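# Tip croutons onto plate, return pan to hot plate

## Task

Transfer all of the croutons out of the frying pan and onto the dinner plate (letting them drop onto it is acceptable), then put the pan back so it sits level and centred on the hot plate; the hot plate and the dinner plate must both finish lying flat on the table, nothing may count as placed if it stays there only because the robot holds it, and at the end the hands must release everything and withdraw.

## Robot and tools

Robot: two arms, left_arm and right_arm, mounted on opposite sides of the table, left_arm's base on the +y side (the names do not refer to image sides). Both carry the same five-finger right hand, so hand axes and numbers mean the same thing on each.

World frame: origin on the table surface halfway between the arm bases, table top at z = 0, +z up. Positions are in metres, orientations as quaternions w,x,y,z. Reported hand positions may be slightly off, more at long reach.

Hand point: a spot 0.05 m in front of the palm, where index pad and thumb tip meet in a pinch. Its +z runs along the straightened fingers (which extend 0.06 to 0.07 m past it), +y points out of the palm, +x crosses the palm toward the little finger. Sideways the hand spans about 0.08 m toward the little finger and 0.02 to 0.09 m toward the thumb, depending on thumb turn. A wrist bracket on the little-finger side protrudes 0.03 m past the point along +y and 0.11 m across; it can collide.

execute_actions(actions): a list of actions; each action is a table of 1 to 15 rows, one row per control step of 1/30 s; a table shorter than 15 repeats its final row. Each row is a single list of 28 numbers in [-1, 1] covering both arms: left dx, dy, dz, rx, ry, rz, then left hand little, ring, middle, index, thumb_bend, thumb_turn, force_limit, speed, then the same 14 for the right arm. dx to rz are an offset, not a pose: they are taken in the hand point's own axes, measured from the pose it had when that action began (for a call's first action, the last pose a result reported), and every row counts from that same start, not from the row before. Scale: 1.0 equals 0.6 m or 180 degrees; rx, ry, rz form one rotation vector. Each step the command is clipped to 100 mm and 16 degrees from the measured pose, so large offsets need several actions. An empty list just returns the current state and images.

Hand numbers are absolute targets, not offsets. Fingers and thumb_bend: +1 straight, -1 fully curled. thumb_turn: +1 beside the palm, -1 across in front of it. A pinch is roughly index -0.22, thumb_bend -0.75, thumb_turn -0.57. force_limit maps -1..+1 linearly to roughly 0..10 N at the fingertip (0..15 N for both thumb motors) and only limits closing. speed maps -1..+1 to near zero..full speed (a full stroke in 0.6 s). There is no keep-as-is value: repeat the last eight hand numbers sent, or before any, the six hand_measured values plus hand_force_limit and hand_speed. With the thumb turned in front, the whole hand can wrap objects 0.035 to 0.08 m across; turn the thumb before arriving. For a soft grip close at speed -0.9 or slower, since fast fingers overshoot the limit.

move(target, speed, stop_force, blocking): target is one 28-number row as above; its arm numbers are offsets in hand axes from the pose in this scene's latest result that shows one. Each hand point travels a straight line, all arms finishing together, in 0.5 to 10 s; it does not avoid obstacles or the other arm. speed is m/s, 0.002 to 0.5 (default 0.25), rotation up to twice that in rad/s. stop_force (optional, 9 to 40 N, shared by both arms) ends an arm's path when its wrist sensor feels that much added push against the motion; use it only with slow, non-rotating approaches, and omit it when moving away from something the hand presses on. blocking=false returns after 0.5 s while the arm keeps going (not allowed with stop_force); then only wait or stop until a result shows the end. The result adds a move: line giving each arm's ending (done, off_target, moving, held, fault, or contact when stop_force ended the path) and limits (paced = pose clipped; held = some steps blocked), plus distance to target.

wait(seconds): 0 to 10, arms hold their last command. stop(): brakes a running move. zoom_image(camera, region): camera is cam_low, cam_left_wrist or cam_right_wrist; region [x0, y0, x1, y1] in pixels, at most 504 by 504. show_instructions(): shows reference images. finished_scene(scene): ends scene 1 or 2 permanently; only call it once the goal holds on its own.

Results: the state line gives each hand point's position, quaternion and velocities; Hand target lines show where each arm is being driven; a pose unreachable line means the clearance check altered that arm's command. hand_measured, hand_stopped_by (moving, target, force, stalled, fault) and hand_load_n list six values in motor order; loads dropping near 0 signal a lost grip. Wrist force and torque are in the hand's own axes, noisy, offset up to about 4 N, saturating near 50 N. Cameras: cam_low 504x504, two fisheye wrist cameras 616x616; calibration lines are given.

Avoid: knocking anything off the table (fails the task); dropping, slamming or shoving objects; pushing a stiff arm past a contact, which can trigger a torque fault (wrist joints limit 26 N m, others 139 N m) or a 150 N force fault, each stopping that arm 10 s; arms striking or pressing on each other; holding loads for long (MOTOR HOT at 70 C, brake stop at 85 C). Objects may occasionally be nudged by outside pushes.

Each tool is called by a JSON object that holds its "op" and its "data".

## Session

{"op": "execute_actions", "data": {"actions": []}}

Scene clock: 0.00 s.
left_arm: end_effector_position=(+0.3015, +0.5058, +0.4760) hand_measured=(+1.000, +1.000, +1.000, +1.000, +1.000, +1.000) hand_load_n=(+0.0, +0.0, +0.0, +0.0, +0.0, +0.0) hand_stopped_by=(target, target, target, target, target, target) hand_force_limit=0.00 hand_speed=-0.80 end_effector_quat_wxyz=(+0.010, +0.317, +0.948, +0.008) end_effector_velocity=(+0.000, +0.000, +0.000) end_effector_angular_velocity=(-0.000, -0.001, +0.000) | right_arm: end_effector_position=(+0.1102, -0.3226, +0.4839) hand_measured=(+1.000, +1.000, +1.000, +1.000, +1.000, +1.000) hand_load_n=(+0.0, +0.0, +0.0, +0.0, +0.0, +0.0) hand_stopped_by=(target, target, target, target, target, target) hand_force_limit=0.00 hand_speed=-0.80 end_effector_quat_wxyz=(+0.003, -0.361, +0.933, +0.004) end_effector_velocity=(-0.000, -0.000, -0.000) end_effector_angular_velocity=(-0.000, +0.001, +0.001)
Joint positions: left_arm=[ 0.58  -1.718  1.347  1.936  1.546 -1.909] | right_arm=[-1.16  -1.724  1.327  1.961  1.564 -1.859]
Joint velocities: left_arm=[ 0. -0. -0.  0. -0.  0.] | right_arm=[ 0.    -0.     0.001 -0.    -0.    -0.   ]
Joint torques (N m, as the arm reports them, + toward a larger angle): no reading
Motor temperatures (°C, as the motors report them): left_arm=[24 25 24 37 29 31] | right_arm=[26 27 28 33 34 36]
Wrist force (N, on the end effector, along its own x y z axes, offset not removed): no reading
Wrist torque (N m, same axes, about the end effector's origin, offset not removed): no reading
Hand target (left_arm): +0.302, +0.506, +0.476; +0.010, +0.317, +0.948, +0.008
Hand target (right_arm): +0.110, -0.323, +0.484; +0.003, -0.361, +0.933, +0.004
camera_calibration (this result's frames):
cam_left_wrist: T_world_to_cam=[[0.713686, 0.700449, 0.00473603, -0.563441], [0.563173, -0.57781, 0.590738, -0.162401], [0.416518, -0.418934, -0.80685, 0.603515], [0, 0, 0, 1]] pos_world=[0.242205, 0.553658, 0.58555]
cam_right_wrist: T_world_to_cam=[[-0.636956, 0.769783, 0.0414798, 0.284436], [0.663461, 0.519991, 0.537986, -0.166681], [0.392564, 0.370194, -0.841933, 0.615469], [0, 0, 0, 1]] pos_world=[0.050149, -0.360125, 0.596057]

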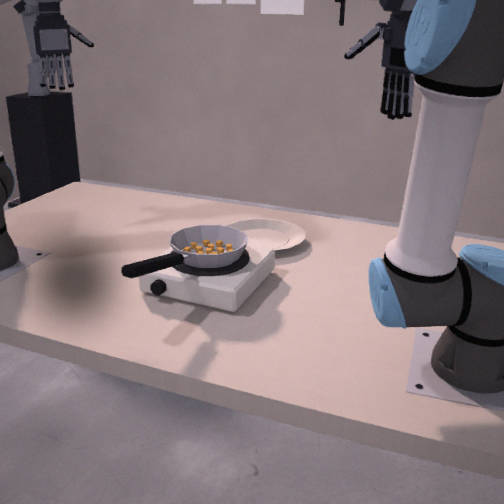

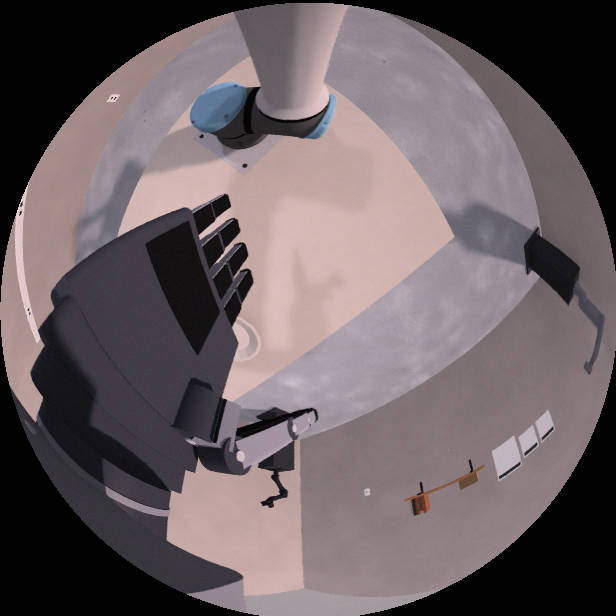

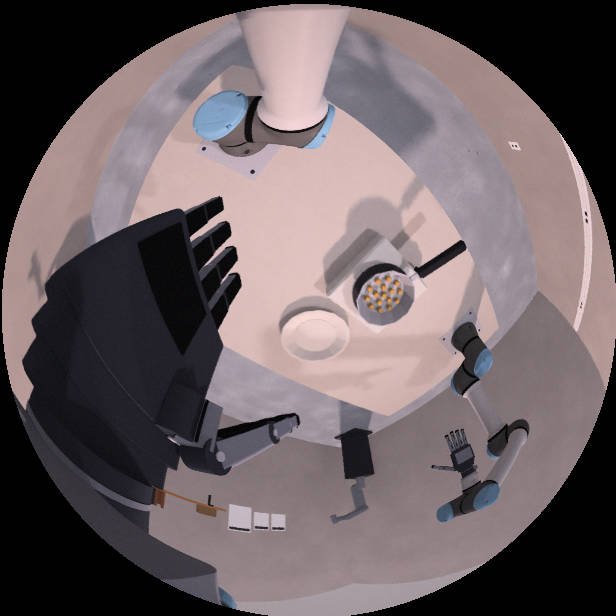

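{"op": "move", "data": {"target": [0.043,-0.773,0.293,0,0,-0.167,1,1,1,1,1,-1,1,0.5,0.25,0.1,0,0,0,0,1,1,1,1,1,1,0,-0.8]}}

{"op": "move", "data": {"target": [0.095,-0.178,0.25,0.5,0,0,1,1,1,1,1,-1,1,0.5,0,0,0,0,0,0,1,1,1,1,1,1,0,-0.8]}}

{"op": "move", "data": {"target": [0,0.07,0,0,0,-0.06,1,1,1,1,1,-1,1,0.5,0,0,0,0,0,0,1,1,1,1,1,1,0,-0.8], "speed": 0.06}}

Scene clock: 4.10 s.
left_arm: end_effector_position=(+0.0074, +0.1530, +0.2903) hand_measured=(+1.000, +1.000, +1.000, +1.000, +1.000, -1.000) hand_load_n=(+0.0, +0.0, +0.0, +0.0, +0.0, +0.0) hand_stopped_by=(target, target, target, target, target, target) hand_force_limit=1.00 hand_speed=0.50 end_effector_quat_wxyz=(+0.012, +0.060, +0.998, +0.006) end_effector_velocity=(-0.001, -0.003, -0.001) end_effector_angular_velocity=(+0.001, -0.002, +0.003) | right_arm: end_effector_position=(-0.0410, -0.3791, +0.4828) hand_measured=(+1.000, +1.000, +1.000, +1.000, +1.000, +1.000) hand_load_n=(+0.0, +0.0, +0.0, +0.0, +0.0, +0.0) hand_stopped_by=(target, target, target, target, target, target) hand_force_limit=0.00 hand_speed=-0.80 end_effector_quat_wxyz=(+0.003, -0.361, +0.933, +0.004) end_effector_velocity=(-0.001, +0.000, -0.000) end_effector_angular_velocity=(-0.002, -0.000, +0.001)
Joint positions: left_arm=[-0.392 -1.169  1.211  1.547  1.551 -3.405] | right_arm=[-0.894 -1.99   1.506  2.047  1.566 -1.593]
Joint velocities: left_arm=[-0.001  0.008 -0.008  0.002 -0.001 -0.004] | right_arm=[ 0.014  0.003 -0.001 -0.001  0.002  0.013]
Joint torques (N m, as the arm reports them, + toward a larger angle): left_arm=[-16.32 -22.35 -22.5    4.84  -2.33  -2.94] | right_arm=[ 13.43  14.34 -24.58   0.65   2.37   2.16]
Motor temperatures (°C, as the motors report them): left_arm=[24 25 24 37 29 31] | right_arm=[26 27 28 33 34 36]
Wrist force (N, on the end effector, along its own x y z axes, offset not removed): left_arm=[0.1 0.5 -1.1] | right_arm=[0.0 -4.6 1.3]
Wrist torque (N m, same axes, about the end effector's origin, offset not removed): left_arm=[0.03 0.15 0.08] | right_arm=[-0.99 0.15 -0.10]
Hand target (left_arm): +0.007, +0.153, +0.290; +0.012, +0.060, +0.998, +0.006
Hand target (right_arm): -0.041, -0.379, +0.483; +0.003, -0.361, +0.933, +0.004
Off the commanded pose (left_arm): 0.001 m, 0 deg.
Off the commanded pose (right_arm): 0.000 m, 0 deg.
move: done
camera_calibration (this result's frames):
cam_left_wrist: T_world_to_cam=[[0.26737, 0.963592, -0.00221881, -0.140499], [0.771271, -0.212625, 0.599943, -0.151025], [0.577628, -0.162118, -0.80004, 0.385962], [0, 0, 0, 1]] pos_world=[-0.0688954, 0.165843, 0.39908]
cam_right_wrist: T_world_to_cam=[[-0.637017, 0.769722, 0.0416823, 0.231491], [0.663351, 0.519837, 0.53827, -0.0366656], [0.392651, 0.370537, -0.841741, 0.6949], [0, 0, 0, 1]] pos_world=[-0.101067, -0.41661, 0.595013]

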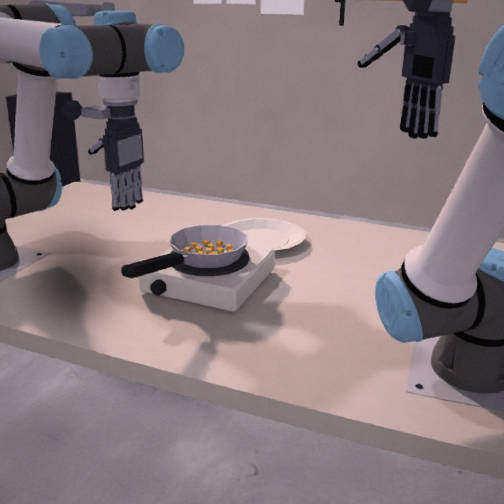

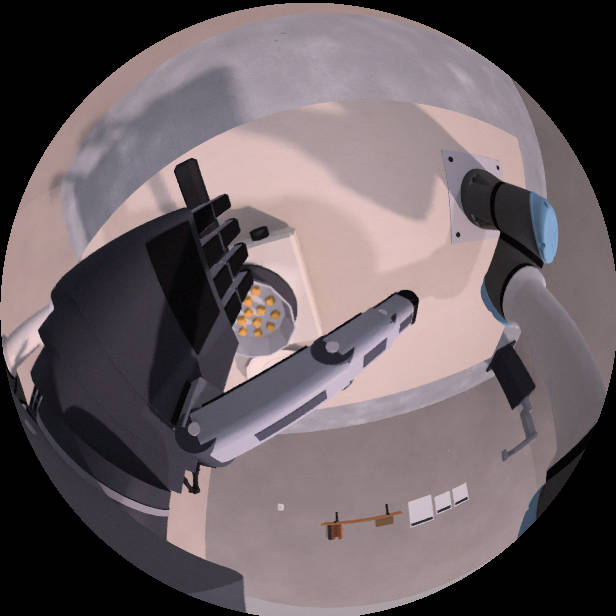

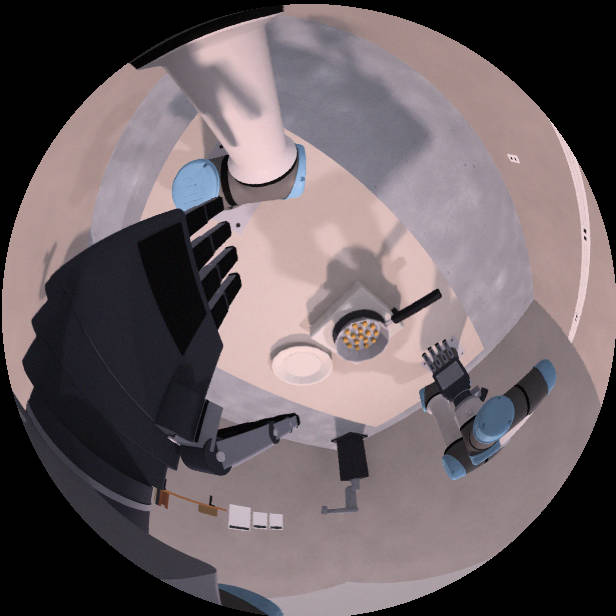

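Scene clock: 7.97 s.
left_arm: end_effector_position=(-0.0579, +0.0549, +0.1371) hand_measured=(+1.000, +1.000, +1.000, +1.000, +1.000, -1.000) hand_load_n=(+0.0, +0.0, +0.0, +0.0, +0.0, +0.0) hand_stopped_by=(target, target, target, target, target, target) hand_force_limit=1.00 hand_speed=0.50 end_effector_quat_wxyz=(-0.035, +0.052, +0.710, -0.701) end_effector_velocity=(-0.000, -0.001, -0.001) end_effector_angular_velocity=(-0.016, +0.001, +0.001) | right_arm: end_effector_position=(-0.0410, -0.3791, +0.4828) hand_measured=(+1.000, +1.000, +1.000, +1.000, +1.000, +1.000) hand_load_n=(+0.0, +0.0, +0.0, +0.0, +0.0, +0.0) hand_stopped_by=(target, target, target, target, target, target) hand_force_limit=0.00 hand_speed=-0.80 end_effector_quat_wxyz=(+0.003, -0.361, +0.933, +0.004) end_effector_velocity=(-0.000, -0.000, -0.000) end_effector_angular_velocity=(+0.000, -0.000, -0.001)
Joint positions: left_arm=[-0.781 -1.637  2.457 -0.802  0.921 -3.129] | right_arm=[-0.894 -1.99   1.506  2.047  1.566 -1.593]
Joint velocities: left_arm=[-0.001  0.009  0.011 -0.04  -0.002  0.013] | right_arm=[-0. -0.  0. -0. -0.  0.]
Joint torques (N m, as the arm reports them, + toward a larger angle): left_arm=[-16.91  -2.29  -7.62  -3.82   1.25   2.98] | right_arm=[-12.55 -10.02  -9.33   4.48  -2.43  -2.  ]
Motor temperatures (°C, as the motors report them): left_arm=[24 25 24 37 29 31] | right_arm=[26 27 28 33 34 36]
Wrist force (N, on the end effector, along its own x y z axes, offset not removed): left_arm=[-0.6 1.4 0.0] | right_arm=[-2.2 -1.9 0.9]
Wrist torque (N m, same axes, about the end effector's origin, offset not removed): left_arm=[0.11 0.23 0.04] | right_arm=[-0.46 0.42 -0.15]
Hand target (left_arm): -0.058, +0.055, +0.137; -0.035, +0.052, +0.710, -0.702
Hand target (right_arm): -0.041, -0.379, +0.483; +0.003, -0.361, +0.933, +0.004
Off the commanded pose (left_arm): 0.001 m, 0 deg.
Off the commanded pose (right_arm): 0.000 m, 0 deg.
move: done
camera_calibration (this result's frames):
cam_left_wrist: T_world_to_cam=[[0.17134, -0.0253474, -0.984886, 0.154615], [0.867304, 0.4781, 0.138579, 0.00130212], [0.467361, -0.877939, 0.103901, 0.194128], [0, 0, 0, 1]] pos_world=[-0.118349, 0.173729, 0.131928]
cam_right_wrist: T_world_to_cam=[[-0.637017, 0.769722, 0.0416823, 0.231491], [0.663351, 0.519837, 0.53827, -0.0366654], [0.39265, 0.370537, -0.841741, 0.6949], [0, 0, 0, 1]] pos_world=[-0.101067, -0.41661, 0.595013]

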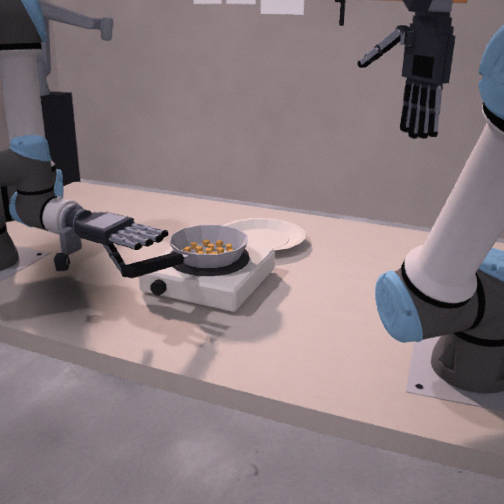

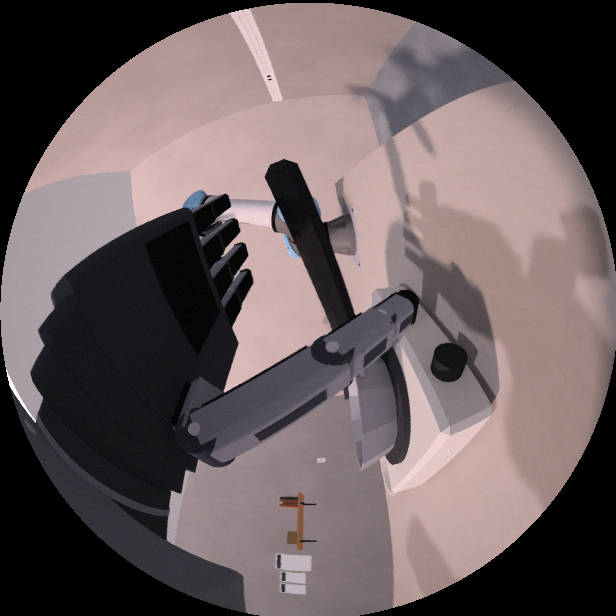

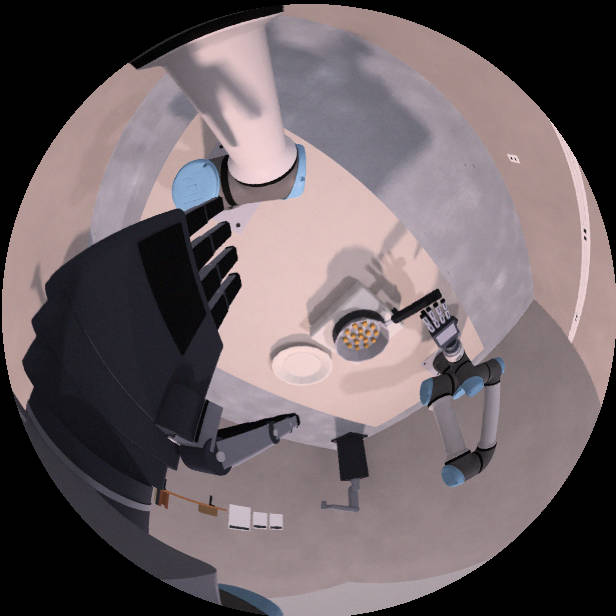

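Scene clock: 9.90 s.
left_arm: end_effector_position=(-0.0568, +0.0554, +0.0955) hand_measured=(+1.000, +1.000, +1.000, +1.000, +1.000, -1.000) hand_load_n=(+0.0, +0.0, +0.0, +0.0, +0.0, +0.0) hand_stopped_by=(target, target, target, target, target, target) hand_force_limit=1.00 hand_speed=0.50 end_effector_quat_wxyz=(+0.100, +0.015, -0.712, +0.695) end_effector_velocity=(-0.000, -0.000, -0.003) end_effector_angular_velocity=(+0.000, +0.012, -0.000) | right_arm: end_effector_position=(-0.0410, -0.3791, +0.4828) hand_measured=(+1.000, +1.000, +1.000, +1.000, +1.000, +1.000) hand_load_n=(+0.0, +0.0, +0.0, +0.0, +0.0, +0.0) hand_stopped_by=(target, target, target, target, target, target) hand_force_limit=0.00 hand_speed=-0.80 end_effector_quat_wxyz=(+0.003, -0.361, +0.933, +0.004) end_effector_velocity=(-0.000, +0.000, +0.000) end_effector_angular_velocity=(+0.001, -0.000, +0.001)
Joint positions: left_arm=[-0.739 -1.533  2.505 -0.954  0.962 -3.315] | right_arm=[-0.894 -1.99   1.506  2.047  1.566 -1.593]
Joint velocities: left_arm=[ 0.004  0.009  0.003 -0.013  0.004 -0.011] | right_arm=[ 0.    -0.    -0.001 -0.    -0.001 -0.001]
Joint torques (N m, as the arm reports them, + toward a larger angle): left_arm=[16.3  -3.92 -5.43 -3.9   2.65 -2.76] | right_arm=[-12.22 -10.44  -9.65   4.4   -2.41  -1.94]
Motor temperatures (°C, as the motors report them): left_arm=[24 25 24 37 29 31] | right_arm=[26 27 28 33 34 36]
Wrist force (N, on the end effector, along its own x y z axes, offset not removed): left_arm=[-0.7 2.0 -1.2] | right_arm=[0.0 -2.1 -1.4]
Wrist torque (N m, same axes, about the end effector's origin, offset not removed): left_arm=[0.17 0.35 0.07] | right_arm=[-0.43 0.15 -0.09]
Hand target (left_arm): -0.057, +0.055, +0.095; -0.100, -0.015, +0.712, -0.695
Hand target (right_arm): -0.041, -0.379, +0.483; +0.003, -0.361, +0.933, +0.004
Off the commanded pose (left_arm): 0.000 m, 0 deg.
Off the commanded pose (right_arm): 0.000 m, 0 deg.
move: done
camera_calibration (this result's frames):
cam_left_wrist: T_world_to_cam=[[-0.0133487, -0.00225358, -0.999908, 0.103161], [0.877683, 0.47907, -0.0127967, 0.020913], [0.479055, -0.877774, -0.00441704, 0.209383], [0, 0, 0, 1]] pos_world=[-0.117284, 0.174005, 0.104344]
cam_right_wrist: T_world_to_cam=[[-0.637017, 0.769722, 0.0416822, 0.231491], [0.663351, 0.519837, 0.53827, -0.0366656], [0.392651, 0.370537, -0.841741, 0.6949], [0, 0, 0, 1]] pos_world=[-0.101067, -0.41661, 0.595013]

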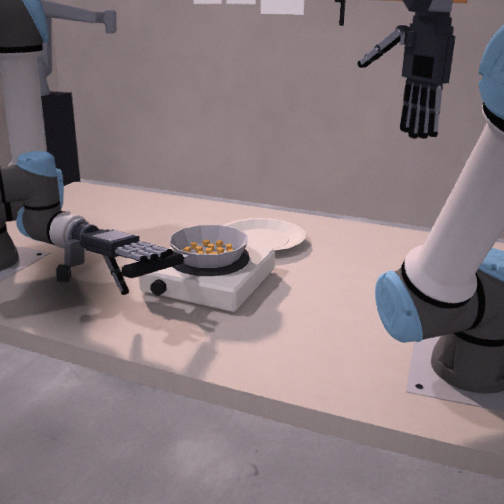

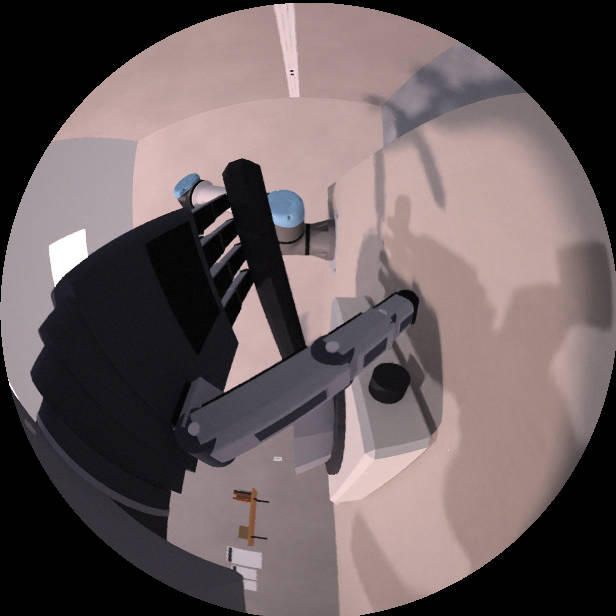

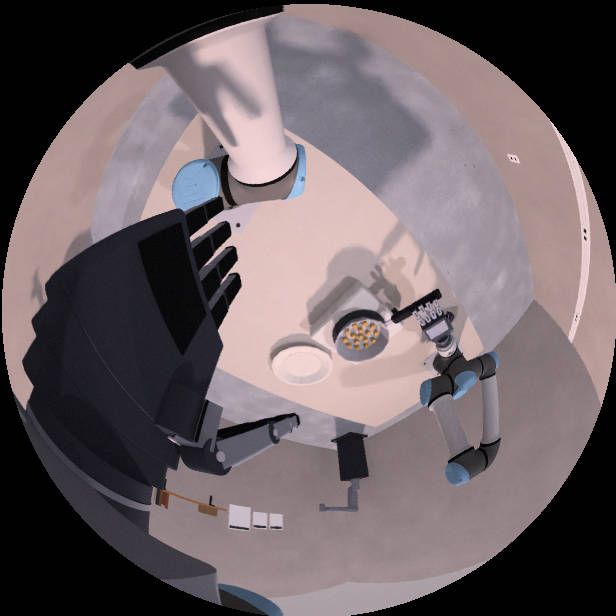

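{"op": "move", "data": {"target": [0,-0.003,0.12,0,0,-0.015,1,1,1,1,1,-1,1,0.5,0,0,0,0,0,0,1,1,1,1,1,1,0,-0.8], "speed": 0.06}}

{"op": "move", "data": {"target": [0,0,0,0,0,0,-1,-1,-1,-1,1,-1,1,0,0,0,0,0,0,0,1,1,1,1,1,1,0,-0.8]}}

{"op": "move", "data": {"target": [0,0,0,0,0,0,-1,-1,-1,-1,-1,-1,1,0,0,0,0,0,0,0,1,1,1,1,1,1,0,-0.8]}}

{"op": "move", "data": {"target": [0.03,-0.14,0,0,0,0,-1,-1,-1,-1,-1,-1,1,0,0,0,0,0,0,0,1,1,1,1,1,1,0,-0.8], "speed": 0.05}}

Scene clock: 13.40 s.
left_arm: end_effector_position=(-0.0653, -0.0157, +0.0964) hand_measured=(+1.000, +1.000, +1.000, +1.000, +1.000, -1.000) hand_load_n=(+0.0, +0.0, +0.0, +0.0, +0.0, +0.0) hand_stopped_by=(target, target, target, target, target, target) hand_force_limit=1.00 hand_speed=0.50 end_effector_quat_wxyz=(+0.116, +0.031, -0.712, +0.692) end_effector_velocity=(+0.000, -0.003, -0.000) end_effector_angular_velocity=(+0.001, +0.002, +0.001) | right_arm: end_effector_position=(-0.0410, -0.3791, +0.4828) hand_measured=(+1.000, +1.000, +1.000, +1.000, +1.000, +1.000) hand_load_n=(+0.0, +0.0, +0.0, +0.0, +0.0, +0.0) hand_stopped_by=(target, target, target, target, target, target) hand_force_limit=0.00 hand_speed=-0.80 end_effector_quat_wxyz=(+0.003, -0.361, +0.933, +0.004) end_effector_velocity=(+0.000, +0.000, +0.000) end_effector_angular_velocity=(+0.001, -0.001, -0.000)
Joint positions: left_arm=[-0.596 -1.377  2.308 -0.914  1.106 -3.359] | right_arm=[-0.894 -1.99   1.506  2.047  1.566 -1.593]
Joint velocities: left_arm=[ 0.006  0.006 -0.008  0.003  0.006 -0.003] | right_arm=[-0.    -0.    -0.001 -0.    -0.     0.   ]
Joint torques (N m, as the arm reports them, + toward a larger angle): left_arm=[ 14.46 -12.67 -19.1    0.75   2.61  -2.79] | right_arm=[-12.24 -10.03  -9.39   4.36  -2.35  -2.06]
Motor temperatures (°C, as the motors report them): left_arm=[24 25 24 37 29 31] | right_arm=[26 27 28 33 34 36]
Wrist force (N, on the end effector, along its own x y z axes, offset not removed): left_arm=[-0.3 0.2 -0.3] | right_arm=[0.7 -1.6 -2.3]
Wrist torque (N m, same axes, about the end effector's origin, offset not removed): left_arm=[-0.05 0.16 0.08] | right_arm=[-0.11 0.14 0.09]
Hand target (left_arm): -0.065, -0.016, +0.096; -0.116, -0.031, +0.712, -0.692
Hand target (right_arm): -0.041, -0.379, +0.483; +0.003, -0.361, +0.933, +0.004
Off the commanded pose (left_arm): 0.000 m, 0 deg.
Off the commanded pose (right_arm): 0.000 m, 0 deg.
move: done
camera_calibration (this result's frames):
cam_left_wrist: T_world_to_cam=[[-0.0600683, 0.00354367, -0.998188, 0.100656], [0.875836, 0.479906, -0.0510018, 0.0659736], [0.478855, -0.877313, -0.0319308, 0.15372], [0, 0, 0, 1]] pos_world=[-0.125345, 0.102842, 0.108747]
cam_right_wrist: T_world_to_cam=[[-0.637017, 0.769722, 0.0416821, 0.231491], [0.663351, 0.519837, 0.53827, -0.0366652], [0.39265, 0.370537, -0.841741, 0.6949], [0, 0, 0, 1]] pos_world=[-0.101067, -0.41661, 0.595013]

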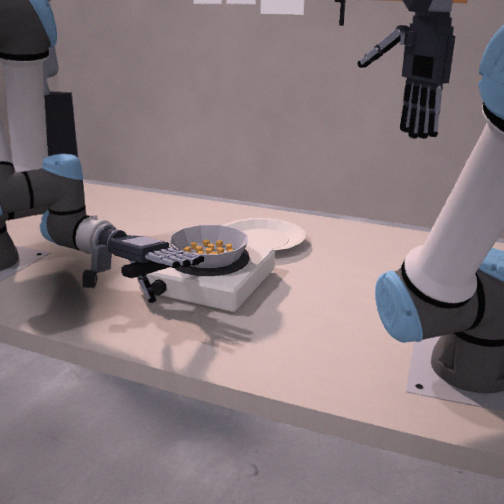

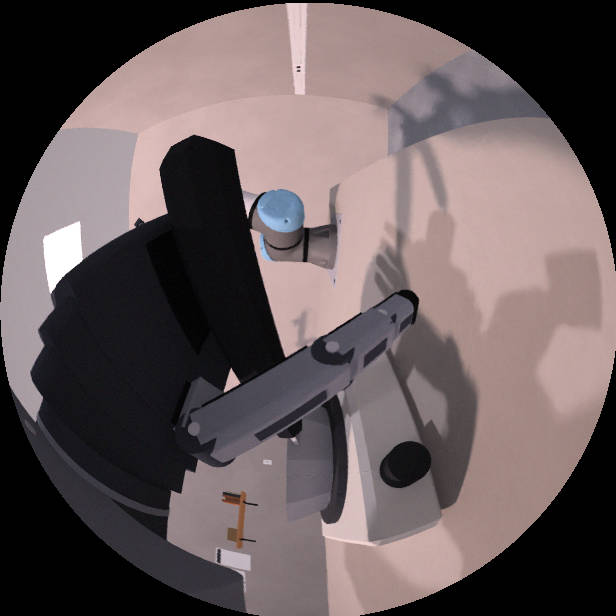

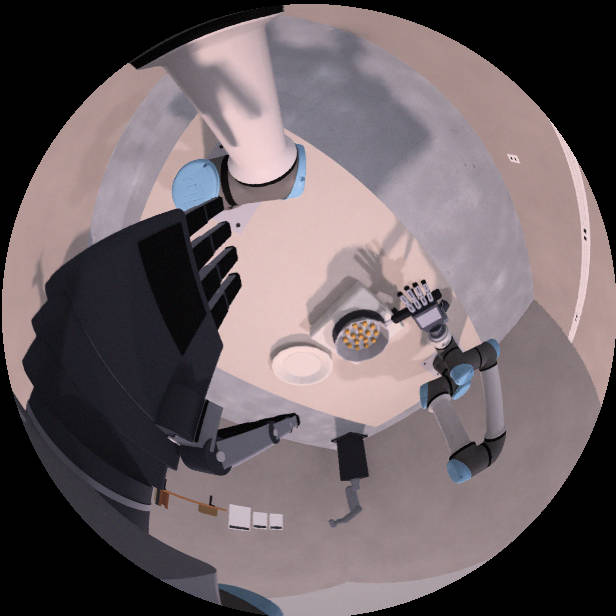

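Scene clock: 14.90 s.
left_arm: end_effector_position=(-0.0653, -0.0157, +0.0964) hand_measured=(-1.000, -1.000, -1.000, -1.000, +1.000, -1.000) hand_load_n=(+0.0, +0.0, +0.0, +0.0, +0.0, +0.0) hand_stopped_by=(target, target, target, target, target, target) hand_force_limit=1.00 hand_speed=0.00 end_effector_quat_wxyz=(+0.116, +0.031, -0.712, +0.692) end_effector_velocity=(-0.000, +0.000, -0.000) end_effector_angular_velocity=(+0.001, -0.001, -0.002) | right_arm: end_effector_position=(-0.0410, -0.3791, +0.4828) hand_measured=(+1.000, +1.000, +1.000, +1.000, +1.000, +1.000) hand_load_n=(+0.0, +0.0, +0.0, +0.0, +0.0, +0.0) hand_stopped_by=(target, target, target, target, target, target) hand_force_limit=0.00 hand_speed=-0.80 end_effector_quat_wxyz=(+0.003, -0.361, +0.933, +0.004) end_effector_velocity=(-0.000, -0.000, -0.000) end_effector_angular_velocity=(+0.000, +0.000, +0.000)
Joint positions: left_arm=[-0.596 -1.377  2.308 -0.914  1.106 -3.359] | right_arm=[-0.894 -1.99   1.506  2.047  1.566 -1.593]
Joint velocities: left_arm=[-0.     0.     0.     0.     0.002  0.   ] | right_arm=[-0. -0.  0.  0. -0. -0.]
Joint torques (N m, as the arm reports them, + toward a larger angle): left_arm=[-15.49 -27.47  -8.54  -3.92  -2.54   2.24] | right_arm=[-12.71  -9.91 -10.13   4.48  -2.34  -1.94]
Motor temperatures (°C, as the motors report them): left_arm=[24 25 24 37 29 31] | right_arm=[26 27 28 33 34 36]
Wrist force (N, on the end effector, along its own x y z axes, offset not removed): left_arm=[-1.5 -0.4 -0.7] | right_arm=[0.4 -3.6 0.7]
Wrist torque (N m, same axes, about the end effector's origin, offset not removed): left_arm=[-0.08 0.39 -0.02] | right_arm=[-0.73 -0.06 -0.02]
Hand target (left_arm): -0.065, -0.016, +0.096; -0.116, -0.031, +0.712, -0.692
Hand target (right_arm): -0.041, -0.379, +0.483; +0.003, -0.361, +0.933, +0.004
Off the commanded pose (left_arm): 0.000 m, 0 deg.
Off the commanded pose (right_arm): 0.000 m, 0 deg.
move: done
camera_calibration (this result's frames):
cam_left_wrist: T_world_to_cam=[[-0.0601329, 0.00355666, -0.998184, 0.100647], [0.875833, 0.479906, -0.0510522, 0.0659762], [0.478853, -0.877312, -0.0319732, 0.15373], [0, 0, 0, 1]] pos_world=[-0.125346, 0.102849, 0.108748]
cam_right_wrist: T_world_to_cam=[[-0.637017, 0.769722, 0.0416822, 0.231491], [0.663351, 0.519837, 0.53827, -0.0366653], [0.39265, 0.370537, -0.841741, 0.6949], [0, 0, 0, 1]] pos_world=[-0.101067, -0.41661, 0.595013]

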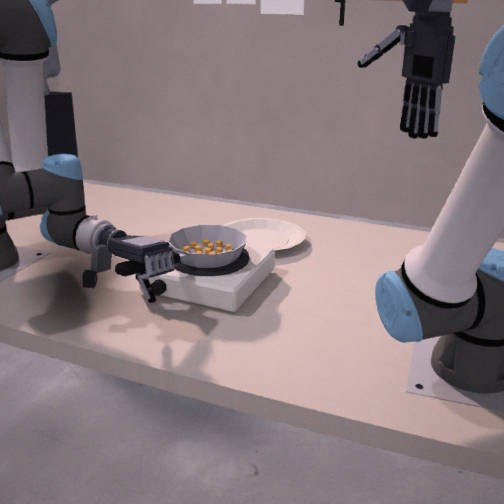

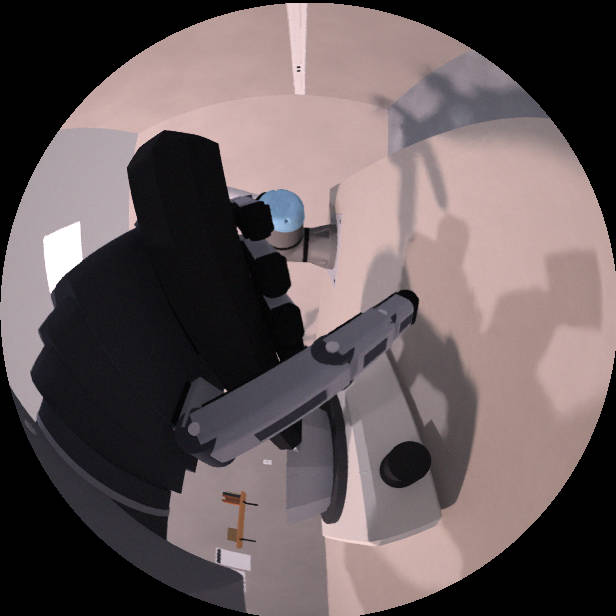

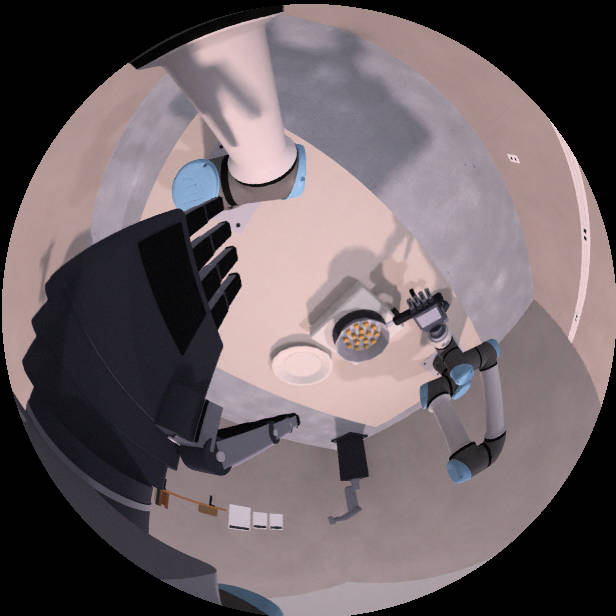

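Scene clock: 16.27 s.
left_arm: end_effector_position=(-0.0653, -0.0157, +0.0964) hand_measured=(-1.000, -1.000, -1.000, -1.000, -0.094, -1.000) hand_load_n=(+0.0, +0.0, -2.0, +0.0, +15.5, +4.5) hand_stopped_by=(target, target, target, target, force, target) hand_force_limit=1.00 hand_speed=0.00 end_effector_quat_wxyz=(+0.116, +0.031, -0.712, +0.692) end_effector_velocity=(-0.000, -0.000, +0.000) end_effector_angular_velocity=(-0.000, +0.000, -0.000) | right_arm: end_effector_position=(-0.0410, -0.3791, +0.4828) hand_measured=(+1.000, +1.000, +1.000, +1.000, +1.000, +1.000) hand_load_n=(+0.0, +0.0, +0.0, +0.0, +0.0, +0.0) hand_stopped_by=(target, target, target, target, target, target) hand_force_limit=0.00 hand_speed=-0.80 end_effector_quat_wxyz=(+0.003, -0.361, +0.933, +0.004) end_effector_velocity=(+0.000, +0.000, -0.000) end_effector_angular_velocity=(-0.000, +0.001, -0.002)
Joint positions: left_arm=[-0.596 -1.377  2.308 -0.914  1.106 -3.359] | right_arm=[-0.894 -1.99   1.506  2.047  1.566 -1.593]
Joint velocities: left_arm=[ 0. -0. -0. -0.  0.  0.] | right_arm=[-0.    -0.     0.001 -0.    -0.001  0.002]
Joint torques (N m, as the arm reports them, + toward a larger angle): left_arm=[-16.16 -27.27  -8.67  -4.    -2.42   2.62] | right_arm=[-12.71 -10.07  -9.71   4.38  -2.33  -2.01]
Motor temperatures (°C, as the motors report them): left_arm=[24 25 24 37 29 31] | right_arm=[26 27 28 33 34 36]
Wrist force (N, on the end effector, along its own x y z axes, offset not removed): left_arm=[-0.6 -0.1 -0.2] | right_arm=[-1.1 -0.2 -2.3]
Wrist torque (N m, same axes, about the end effector's origin, offset not removed): left_arm=[-0.06 0.26 0.01] | right_arm=[-0.02 0.40 -0.13]
Hand target (left_arm): -0.065, -0.016, +0.096; -0.116, -0.031, +0.712, -0.692
Hand target (right_arm): -0.041, -0.379, +0.483; +0.003, -0.361, +0.933, +0.004
Off the commanded pose (left_arm): 0.000 m, 0 deg.
Off the commanded pose (right_arm): 0.000 m, 0 deg.
move: done
camera_calibration (this result's frames):
cam_left_wrist: T_world_to_cam=[[-0.0601328, 0.00355652, -0.998184, 0.100647], [0.875833, 0.479907, -0.0510522, 0.0659762], [0.478853, -0.877312, -0.031973, 0.15373], [0, 0, 0, 1]] pos_world=[-0.125346, 0.102849, 0.108748]
cam_right_wrist: T_world_to_cam=[[-0.637017, 0.769722, 0.0416825, 0.231491], [0.663352, 0.519837, 0.53827, -0.0366654], [0.39265, 0.370537, -0.841741, 0.6949], [0, 0, 0, 1]] pos_world=[-0.101067, -0.41661, 0.595013]

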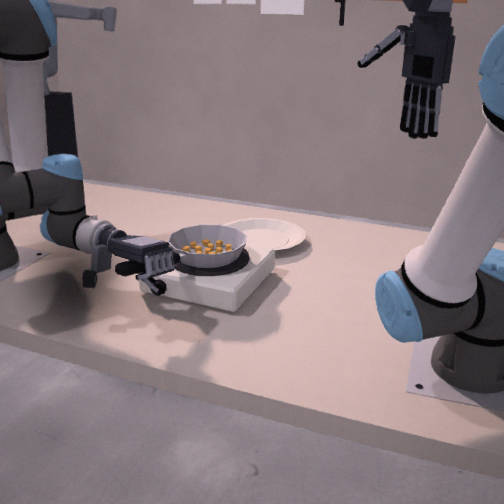

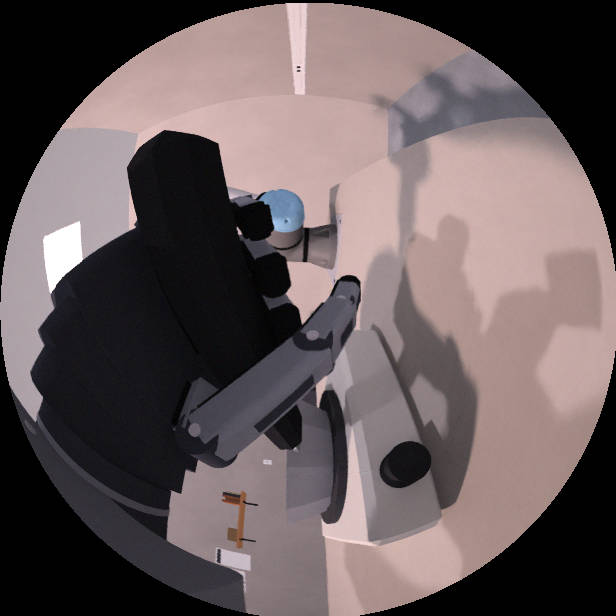

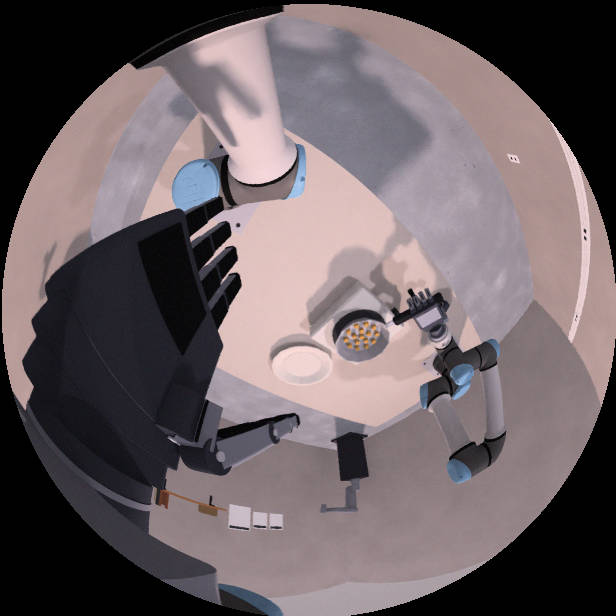

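Scene clock: 18.43 s.
left_arm: end_effector_position=(-0.0655, -0.0168, +0.1818) hand_measured=(-1.000, -1.000, -1.000, -1.000, -0.094, -1.000) hand_load_n=(+0.0, +0.0, -2.0, +6.5, +16.5, +4.0) hand_stopped_by=(target, target, target, target, force, target) hand_force_limit=1.00 hand_speed=0.00 end_effector_quat_wxyz=(+0.116, +0.031, -0.712, +0.692) end_effector_velocity=(-0.000, +0.000, +0.003) end_effector_angular_velocity=(+0.001, +0.002, +0.000) | right_arm: end_effector_position=(-0.0410, -0.3791, +0.4828) hand_measured=(+1.000, +1.000, +1.000, +1.000, +1.000, +1.000) hand_load_n=(+0.0, +0.0, +0.0, +0.0, +0.0, +0.0) hand_stopped_by=(target, target, target, target, target, target) hand_force_limit=0.00 hand_speed=-0.80 end_effector_quat_wxyz=(+0.003, -0.361, +0.933, +0.004) end_effector_velocity=(+0.000, +0.000, -0.000) end_effector_angular_velocity=(-0.000, +0.000, -0.000)
Joint positions: left_arm=[-0.595 -1.559  2.208 -0.633  1.107 -3.359] | right_arm=[-0.894 -1.99   1.506  2.047  1.566 -1.593]
Joint velocities: left_arm=[-0.    -0.005 -0.004  0.011 -0.001 -0.002] | right_arm=[ 0.  0.  0.  0. -0.  0.]
Joint torques (N m, as the arm reports them, + toward a larger angle): left_arm=[ 11.42 -24.31 -23.89   0.2    1.77  -1.62] | right_arm=[-12.55  -9.42 -10.06   4.41  -2.35  -1.89]
Motor temperatures (°C, as the motors report them): left_arm=[24 25 24 37 29 31] | right_arm=[26 27 28 33 34 36]
Wrist force (N, on the end effector, along its own x y z axes, offset not removed): left_arm=[-0.8 7.0 -0.8] | right_arm=[0.5 -4.0 -0.1]
Wrist torque (N m, same axes, about the end effector's origin, offset not removed): left_arm=[0.40 0.19 -0.80] | right_arm=[-0.69 -0.08 -0.08]
Hand target (left_arm): -0.066, -0.017, +0.182; -0.116, -0.031, +0.712, -0.692
Hand target (right_arm): -0.041, -0.379, +0.483; +0.003, -0.361, +0.933, +0.004
Off the commanded pose (left_arm): 0.001 m, 0 deg.
Off the commanded pose (right_arm): 0.000 m, 0 deg.
move: done
camera_calibration (this result's frames):
cam_left_wrist: T_world_to_cam=[[-0.0598585, 0.00341661, -0.998201, 0.185915], [0.875849, 0.479895, -0.050879, 0.071031], [0.478858, -0.877319, -0.0317183, 0.155556], [0, 0, 0, 1]] pos_world=[-0.125573, 0.101749, 0.194129]
cam_right_wrist: T_world_to_cam=[[-0.637017, 0.769722, 0.0416823, 0.231491], [0.663351, 0.519837, 0.53827, -0.0366652], [0.39265, 0.370537, -0.841741, 0.6949], [0, 0, 0, 1]] pos_world=[-0.101067, -0.41661, 0.595013]

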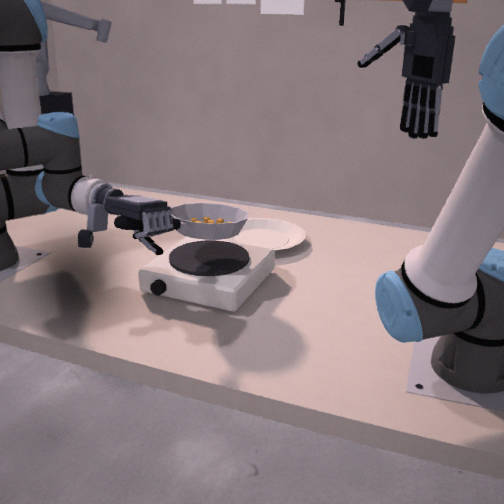

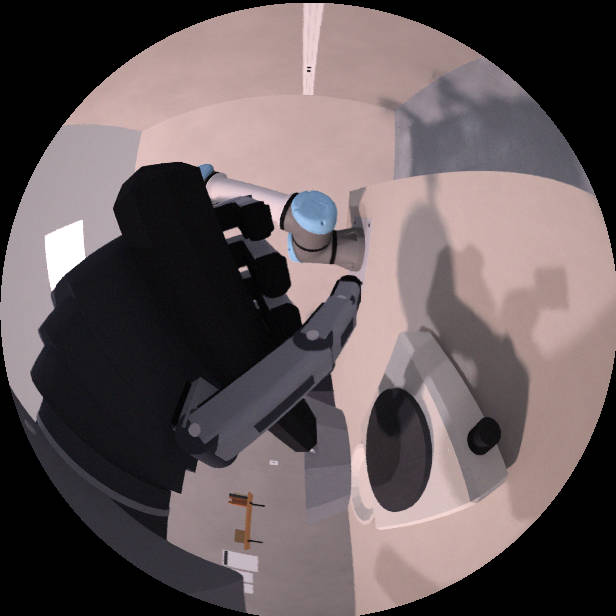

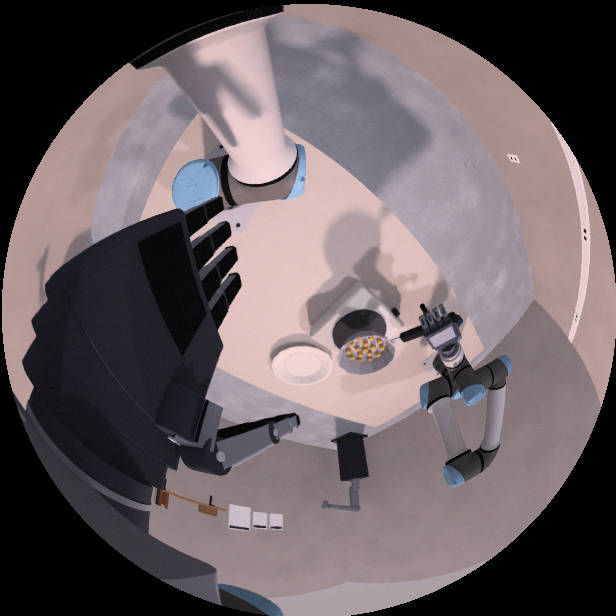

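{"op": "move", "data": {"target": [-0.38,-0.137,-0.025,0,0,-0.194,-1,-1,-1,-1,-1,-1,1,0,0,0,0,0,0,0,1,1,1,1,1,1,0,-0.8], "speed": 0.1}}

{"op": "move", "data": {"target": [-0.052,-0.208,0,0,0,-0.167,-1,-1,-1,-1,-1,-1,1,0,0,0,0,0,0,0,1,1,1,1,1,1,0,-0.8], "speed": 0.06}}

Scene clock: 24.27 s.
left_arm: end_effector_position=(+0.1736, -0.0311, +0.2151) hand_measured=(-1.000, -1.000, -1.000, -1.000, -0.094, -1.000) hand_load_n=(+0.0, +0.0, -2.0, +5.0, +16.0, +4.0) hand_stopped_by=(target, target, target, target, force, target) hand_force_limit=1.00 hand_speed=0.00 end_effector_quat_wxyz=(+0.319, +0.244, -0.669, +0.625) end_effector_velocity=(+0.002, -0.001, -0.000) end_effector_angular_velocity=(+0.002, +0.007, -0.004) | right_arm: end_effector_position=(-0.0410, -0.3791, +0.4828) hand_measured=(+1.000, +1.000, +1.000, +1.000, +1.000, +1.000) hand_load_n=(+0.0, +0.0, +0.0, +0.0, +0.0, +0.0) hand_stopped_by=(target, target, target, target, target, target) hand_force_limit=0.00 hand_speed=-0.80 end_effector_quat_wxyz=(+0.003, -0.361, +0.933, +0.004) end_effector_velocity=(+0.000, +0.000, +0.000) end_effector_angular_velocity=(+0.001, -0.000, -0.000)
Joint positions: left_arm=[ 0.211 -1.431  1.97  -0.523  1.912 -3.957] | right_arm=[-0.894 -1.99   1.506  2.047  1.566 -1.593]
Joint velocities: left_arm=[ 0.007  0.006 -0.007  0.002  0.012 -0.007] | right_arm=[-0.     0.    -0.001 -0.    -0.     0.   ]
Joint torques (N m, as the arm reports them, + toward a larger angle): left_arm=[ 16.2  -17.53 -27.54  -0.41   2.22  -2.66] | right_arm=[-12.19  -9.62  -9.55   4.25  -2.38  -1.93]
Motor temperatures (°C, as the motors report them): left_arm=[24 25 24 37 29 31] | right_arm=[26 27 28 33 34 36]
Wrist force (N, on the end effector, along its own x y z axes, offset not removed): left_arm=[-3.9 5.1 -0.5] | right_arm=[1.5 -2.0 -2.1]
Wrist torque (N m, same axes, about the end effector's origin, offset not removed): left_arm=[0.17 0.31 -0.53] | right_arm=[-0.46 -0.09 0.08]
Hand target (left_arm): +0.174, -0.031, +0.215; -0.319, -0.244, +0.669, -0.625
Hand target (right_arm): -0.041, -0.379, +0.483; +0.003, -0.361, +0.933, +0.004
Off the commanded pose (left_arm): 0.001 m, 0 deg.
Off the commanded pose (right_arm): 0.000 m, 0 deg.
move: done
camera_calibration (this result's frames):
cam_left_wrist: T_world_to_cam=[[-0.617012, 0.0685514, -0.783963, 0.286156], [0.697632, 0.508625, -0.50459, -0.000390095], [0.364152, -0.858255, -0.361651, 0.121004], [0, 0, 0, 1]] pos_world=[0.13277, 0.0844339, 0.2679]
cam_right_wrist: T_world_to_cam=[[-0.637017, 0.769722, 0.0416822, 0.231491], [0.663352, 0.519837, 0.53827, -0.0366652], [0.39265, 0.370537, -0.841741, 0.6949], [0, 0, 0, 1]] pos_world=[-0.101067, -0.41661, 0.595013]

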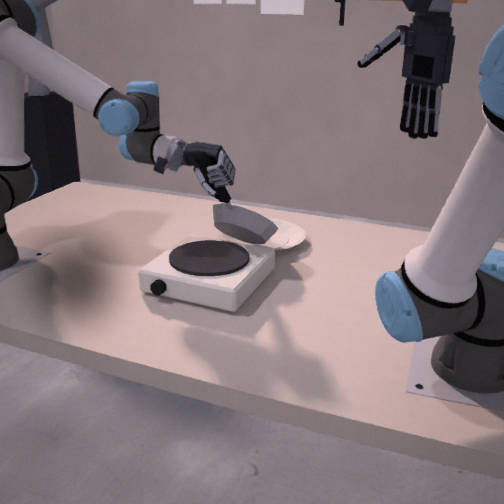

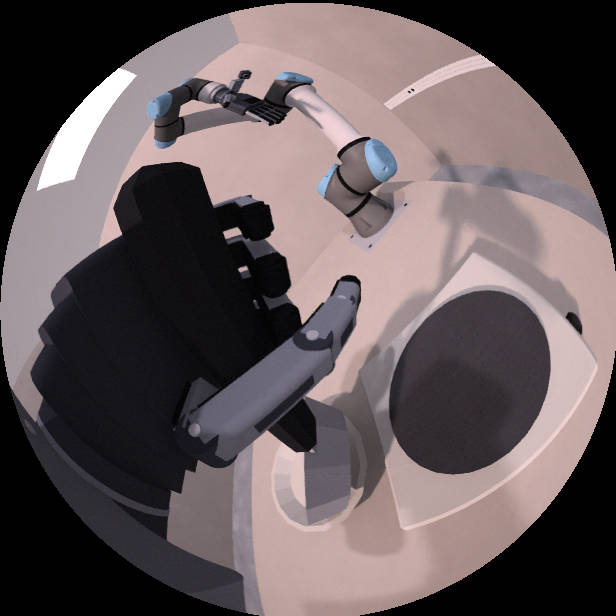

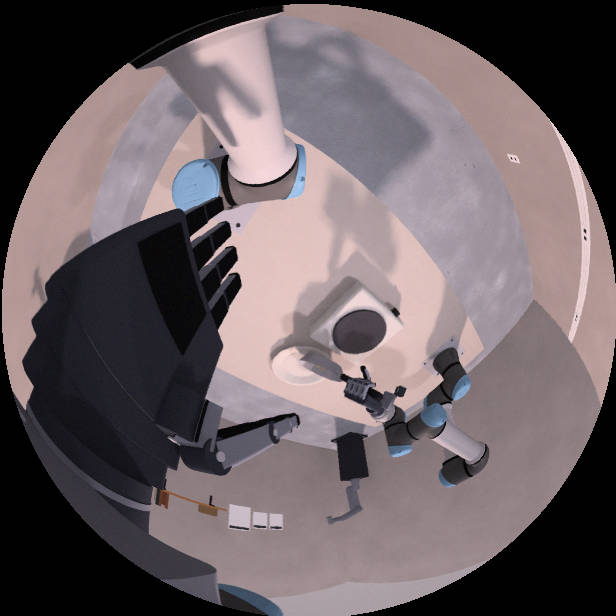

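Scene clock: 29.00 s.
left_arm: end_effector_position=(+0.2846, -0.0456, +0.2777) hand_measured=(-1.000, -1.000, -1.000, -1.000, -0.094, -1.000) hand_load_n=(+0.0, +0.0, -2.0, +1.0, +15.5, +4.5) hand_stopped_by=(target, target, target, target, force, target) hand_force_limit=1.00 hand_speed=0.00 end_effector_quat_wxyz=(+0.470, +0.409, -0.583, +0.522) end_effector_velocity=(+0.002, -0.001, +0.002) end_effector_angular_velocity=(+0.001, +0.011, -0.001) | right_arm: end_effector_position=(-0.0410, -0.3791, +0.4828) hand_measured=(+1.000, +1.000, +1.000, +1.000, +1.000, +1.000) hand_load_n=(+0.0, +0.0, +0.0, +0.0, +0.0, +0.0) hand_stopped_by=(target, target, target, target, target, target) hand_force_limit=0.00 hand_speed=-0.80 end_effector_quat_wxyz=(+0.003, -0.361, +0.933, +0.004) end_effector_velocity=(-0.000, +0.000, +0.000) end_effector_angular_velocity=(+0.001, -0.000, -0.001)
Joint positions: left_arm=[ 0.49  -1.25   1.619 -0.351  2.191 -4.475] | right_arm=[-0.894 -1.99   1.506  2.047  1.566 -1.593]
Joint velocities: left_arm=[ 0.005  0.005 -0.01   0.005  0.006 -0.012] | right_arm=[-0.    -0.    -0.    -0.    -0.     0.001]
Joint torques (N m, as the arm reports them, + toward a larger angle): left_arm=[ 15.4  -24.82 -26.32   0.74   2.14  -3.04] | right_arm=[-12.48  -9.7   -9.65   4.27  -2.32  -1.84]
Motor temperatures (°C, as the motors report them): left_arm=[24 25 24 37 29 31] | right_arm=[26 27 28 33 34 36]
Wrist force (N, on the end effector, along its own x y z axes, offset not removed): left_arm=[-2.0 2.5 -1.1] | right_arm=[0.3 -0.6 -1.1]
Wrist torque (N m, same axes, about the end effector's origin, offset not removed): left_arm=[0.28 0.51 0.04] | right_arm=[-0.16 0.17 0.04]
Hand target (left_arm): +0.285, -0.046, +0.278; -0.470, -0.409, +0.583, -0.521
Hand target (right_arm): -0.041, -0.379, +0.483; +0.003, -0.361, +0.933, +0.004
Off the commanded pose (left_arm): 0.001 m, 0 deg.
Off the commanded pose (right_arm): 0.000 m, 0 deg.
move: done
camera_calibration (this result's frames):
cam_left_wrist: T_world_to_cam=[[-0.924192, 0.0998515, -0.368645, 0.378232], [0.359471, 0.553513, -0.751268, 0.127892], [0.129035, -0.826833, -0.547446, 0.210793], [0, 0, 0, 1]] pos_world=[0.276386, 0.0657335, 0.350912]
cam_right_wrist: T_world_to_cam=[[-0.637017, 0.769722, 0.0416821, 0.231491], [0.663352, 0.519837, 0.53827, -0.0366651], [0.39265, 0.370537, -0.841741, 0.6949], [0, 0, 0, 1]] pos_world=[-0.101067, -0.41661, 0.595013]

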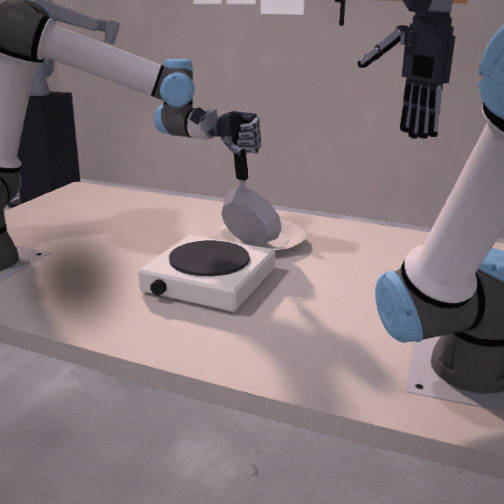

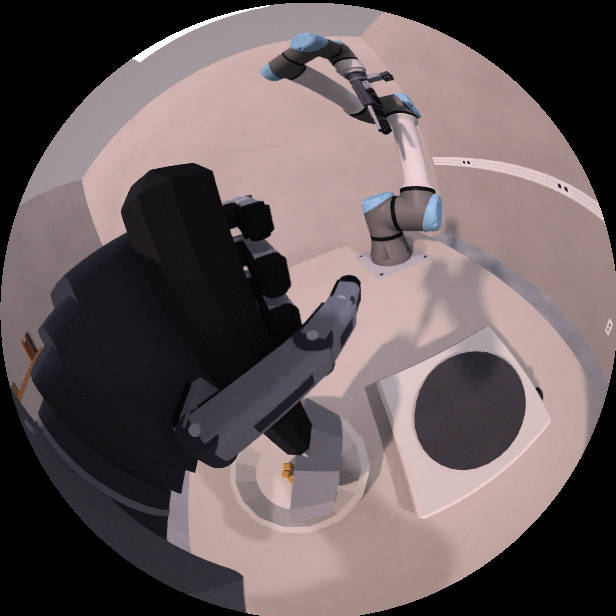

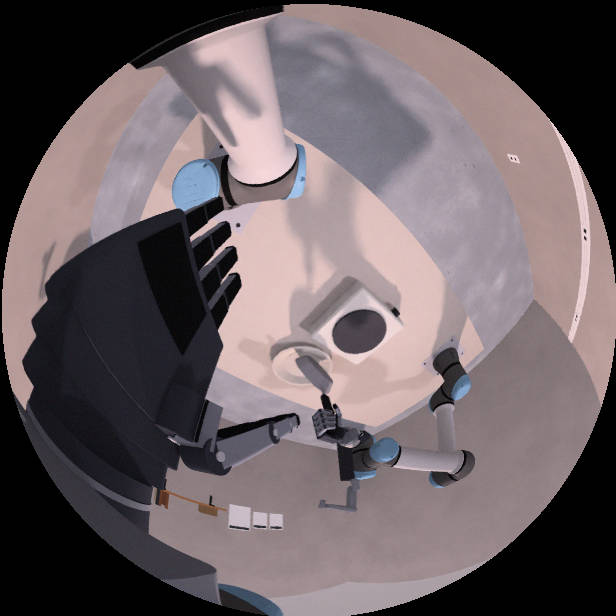

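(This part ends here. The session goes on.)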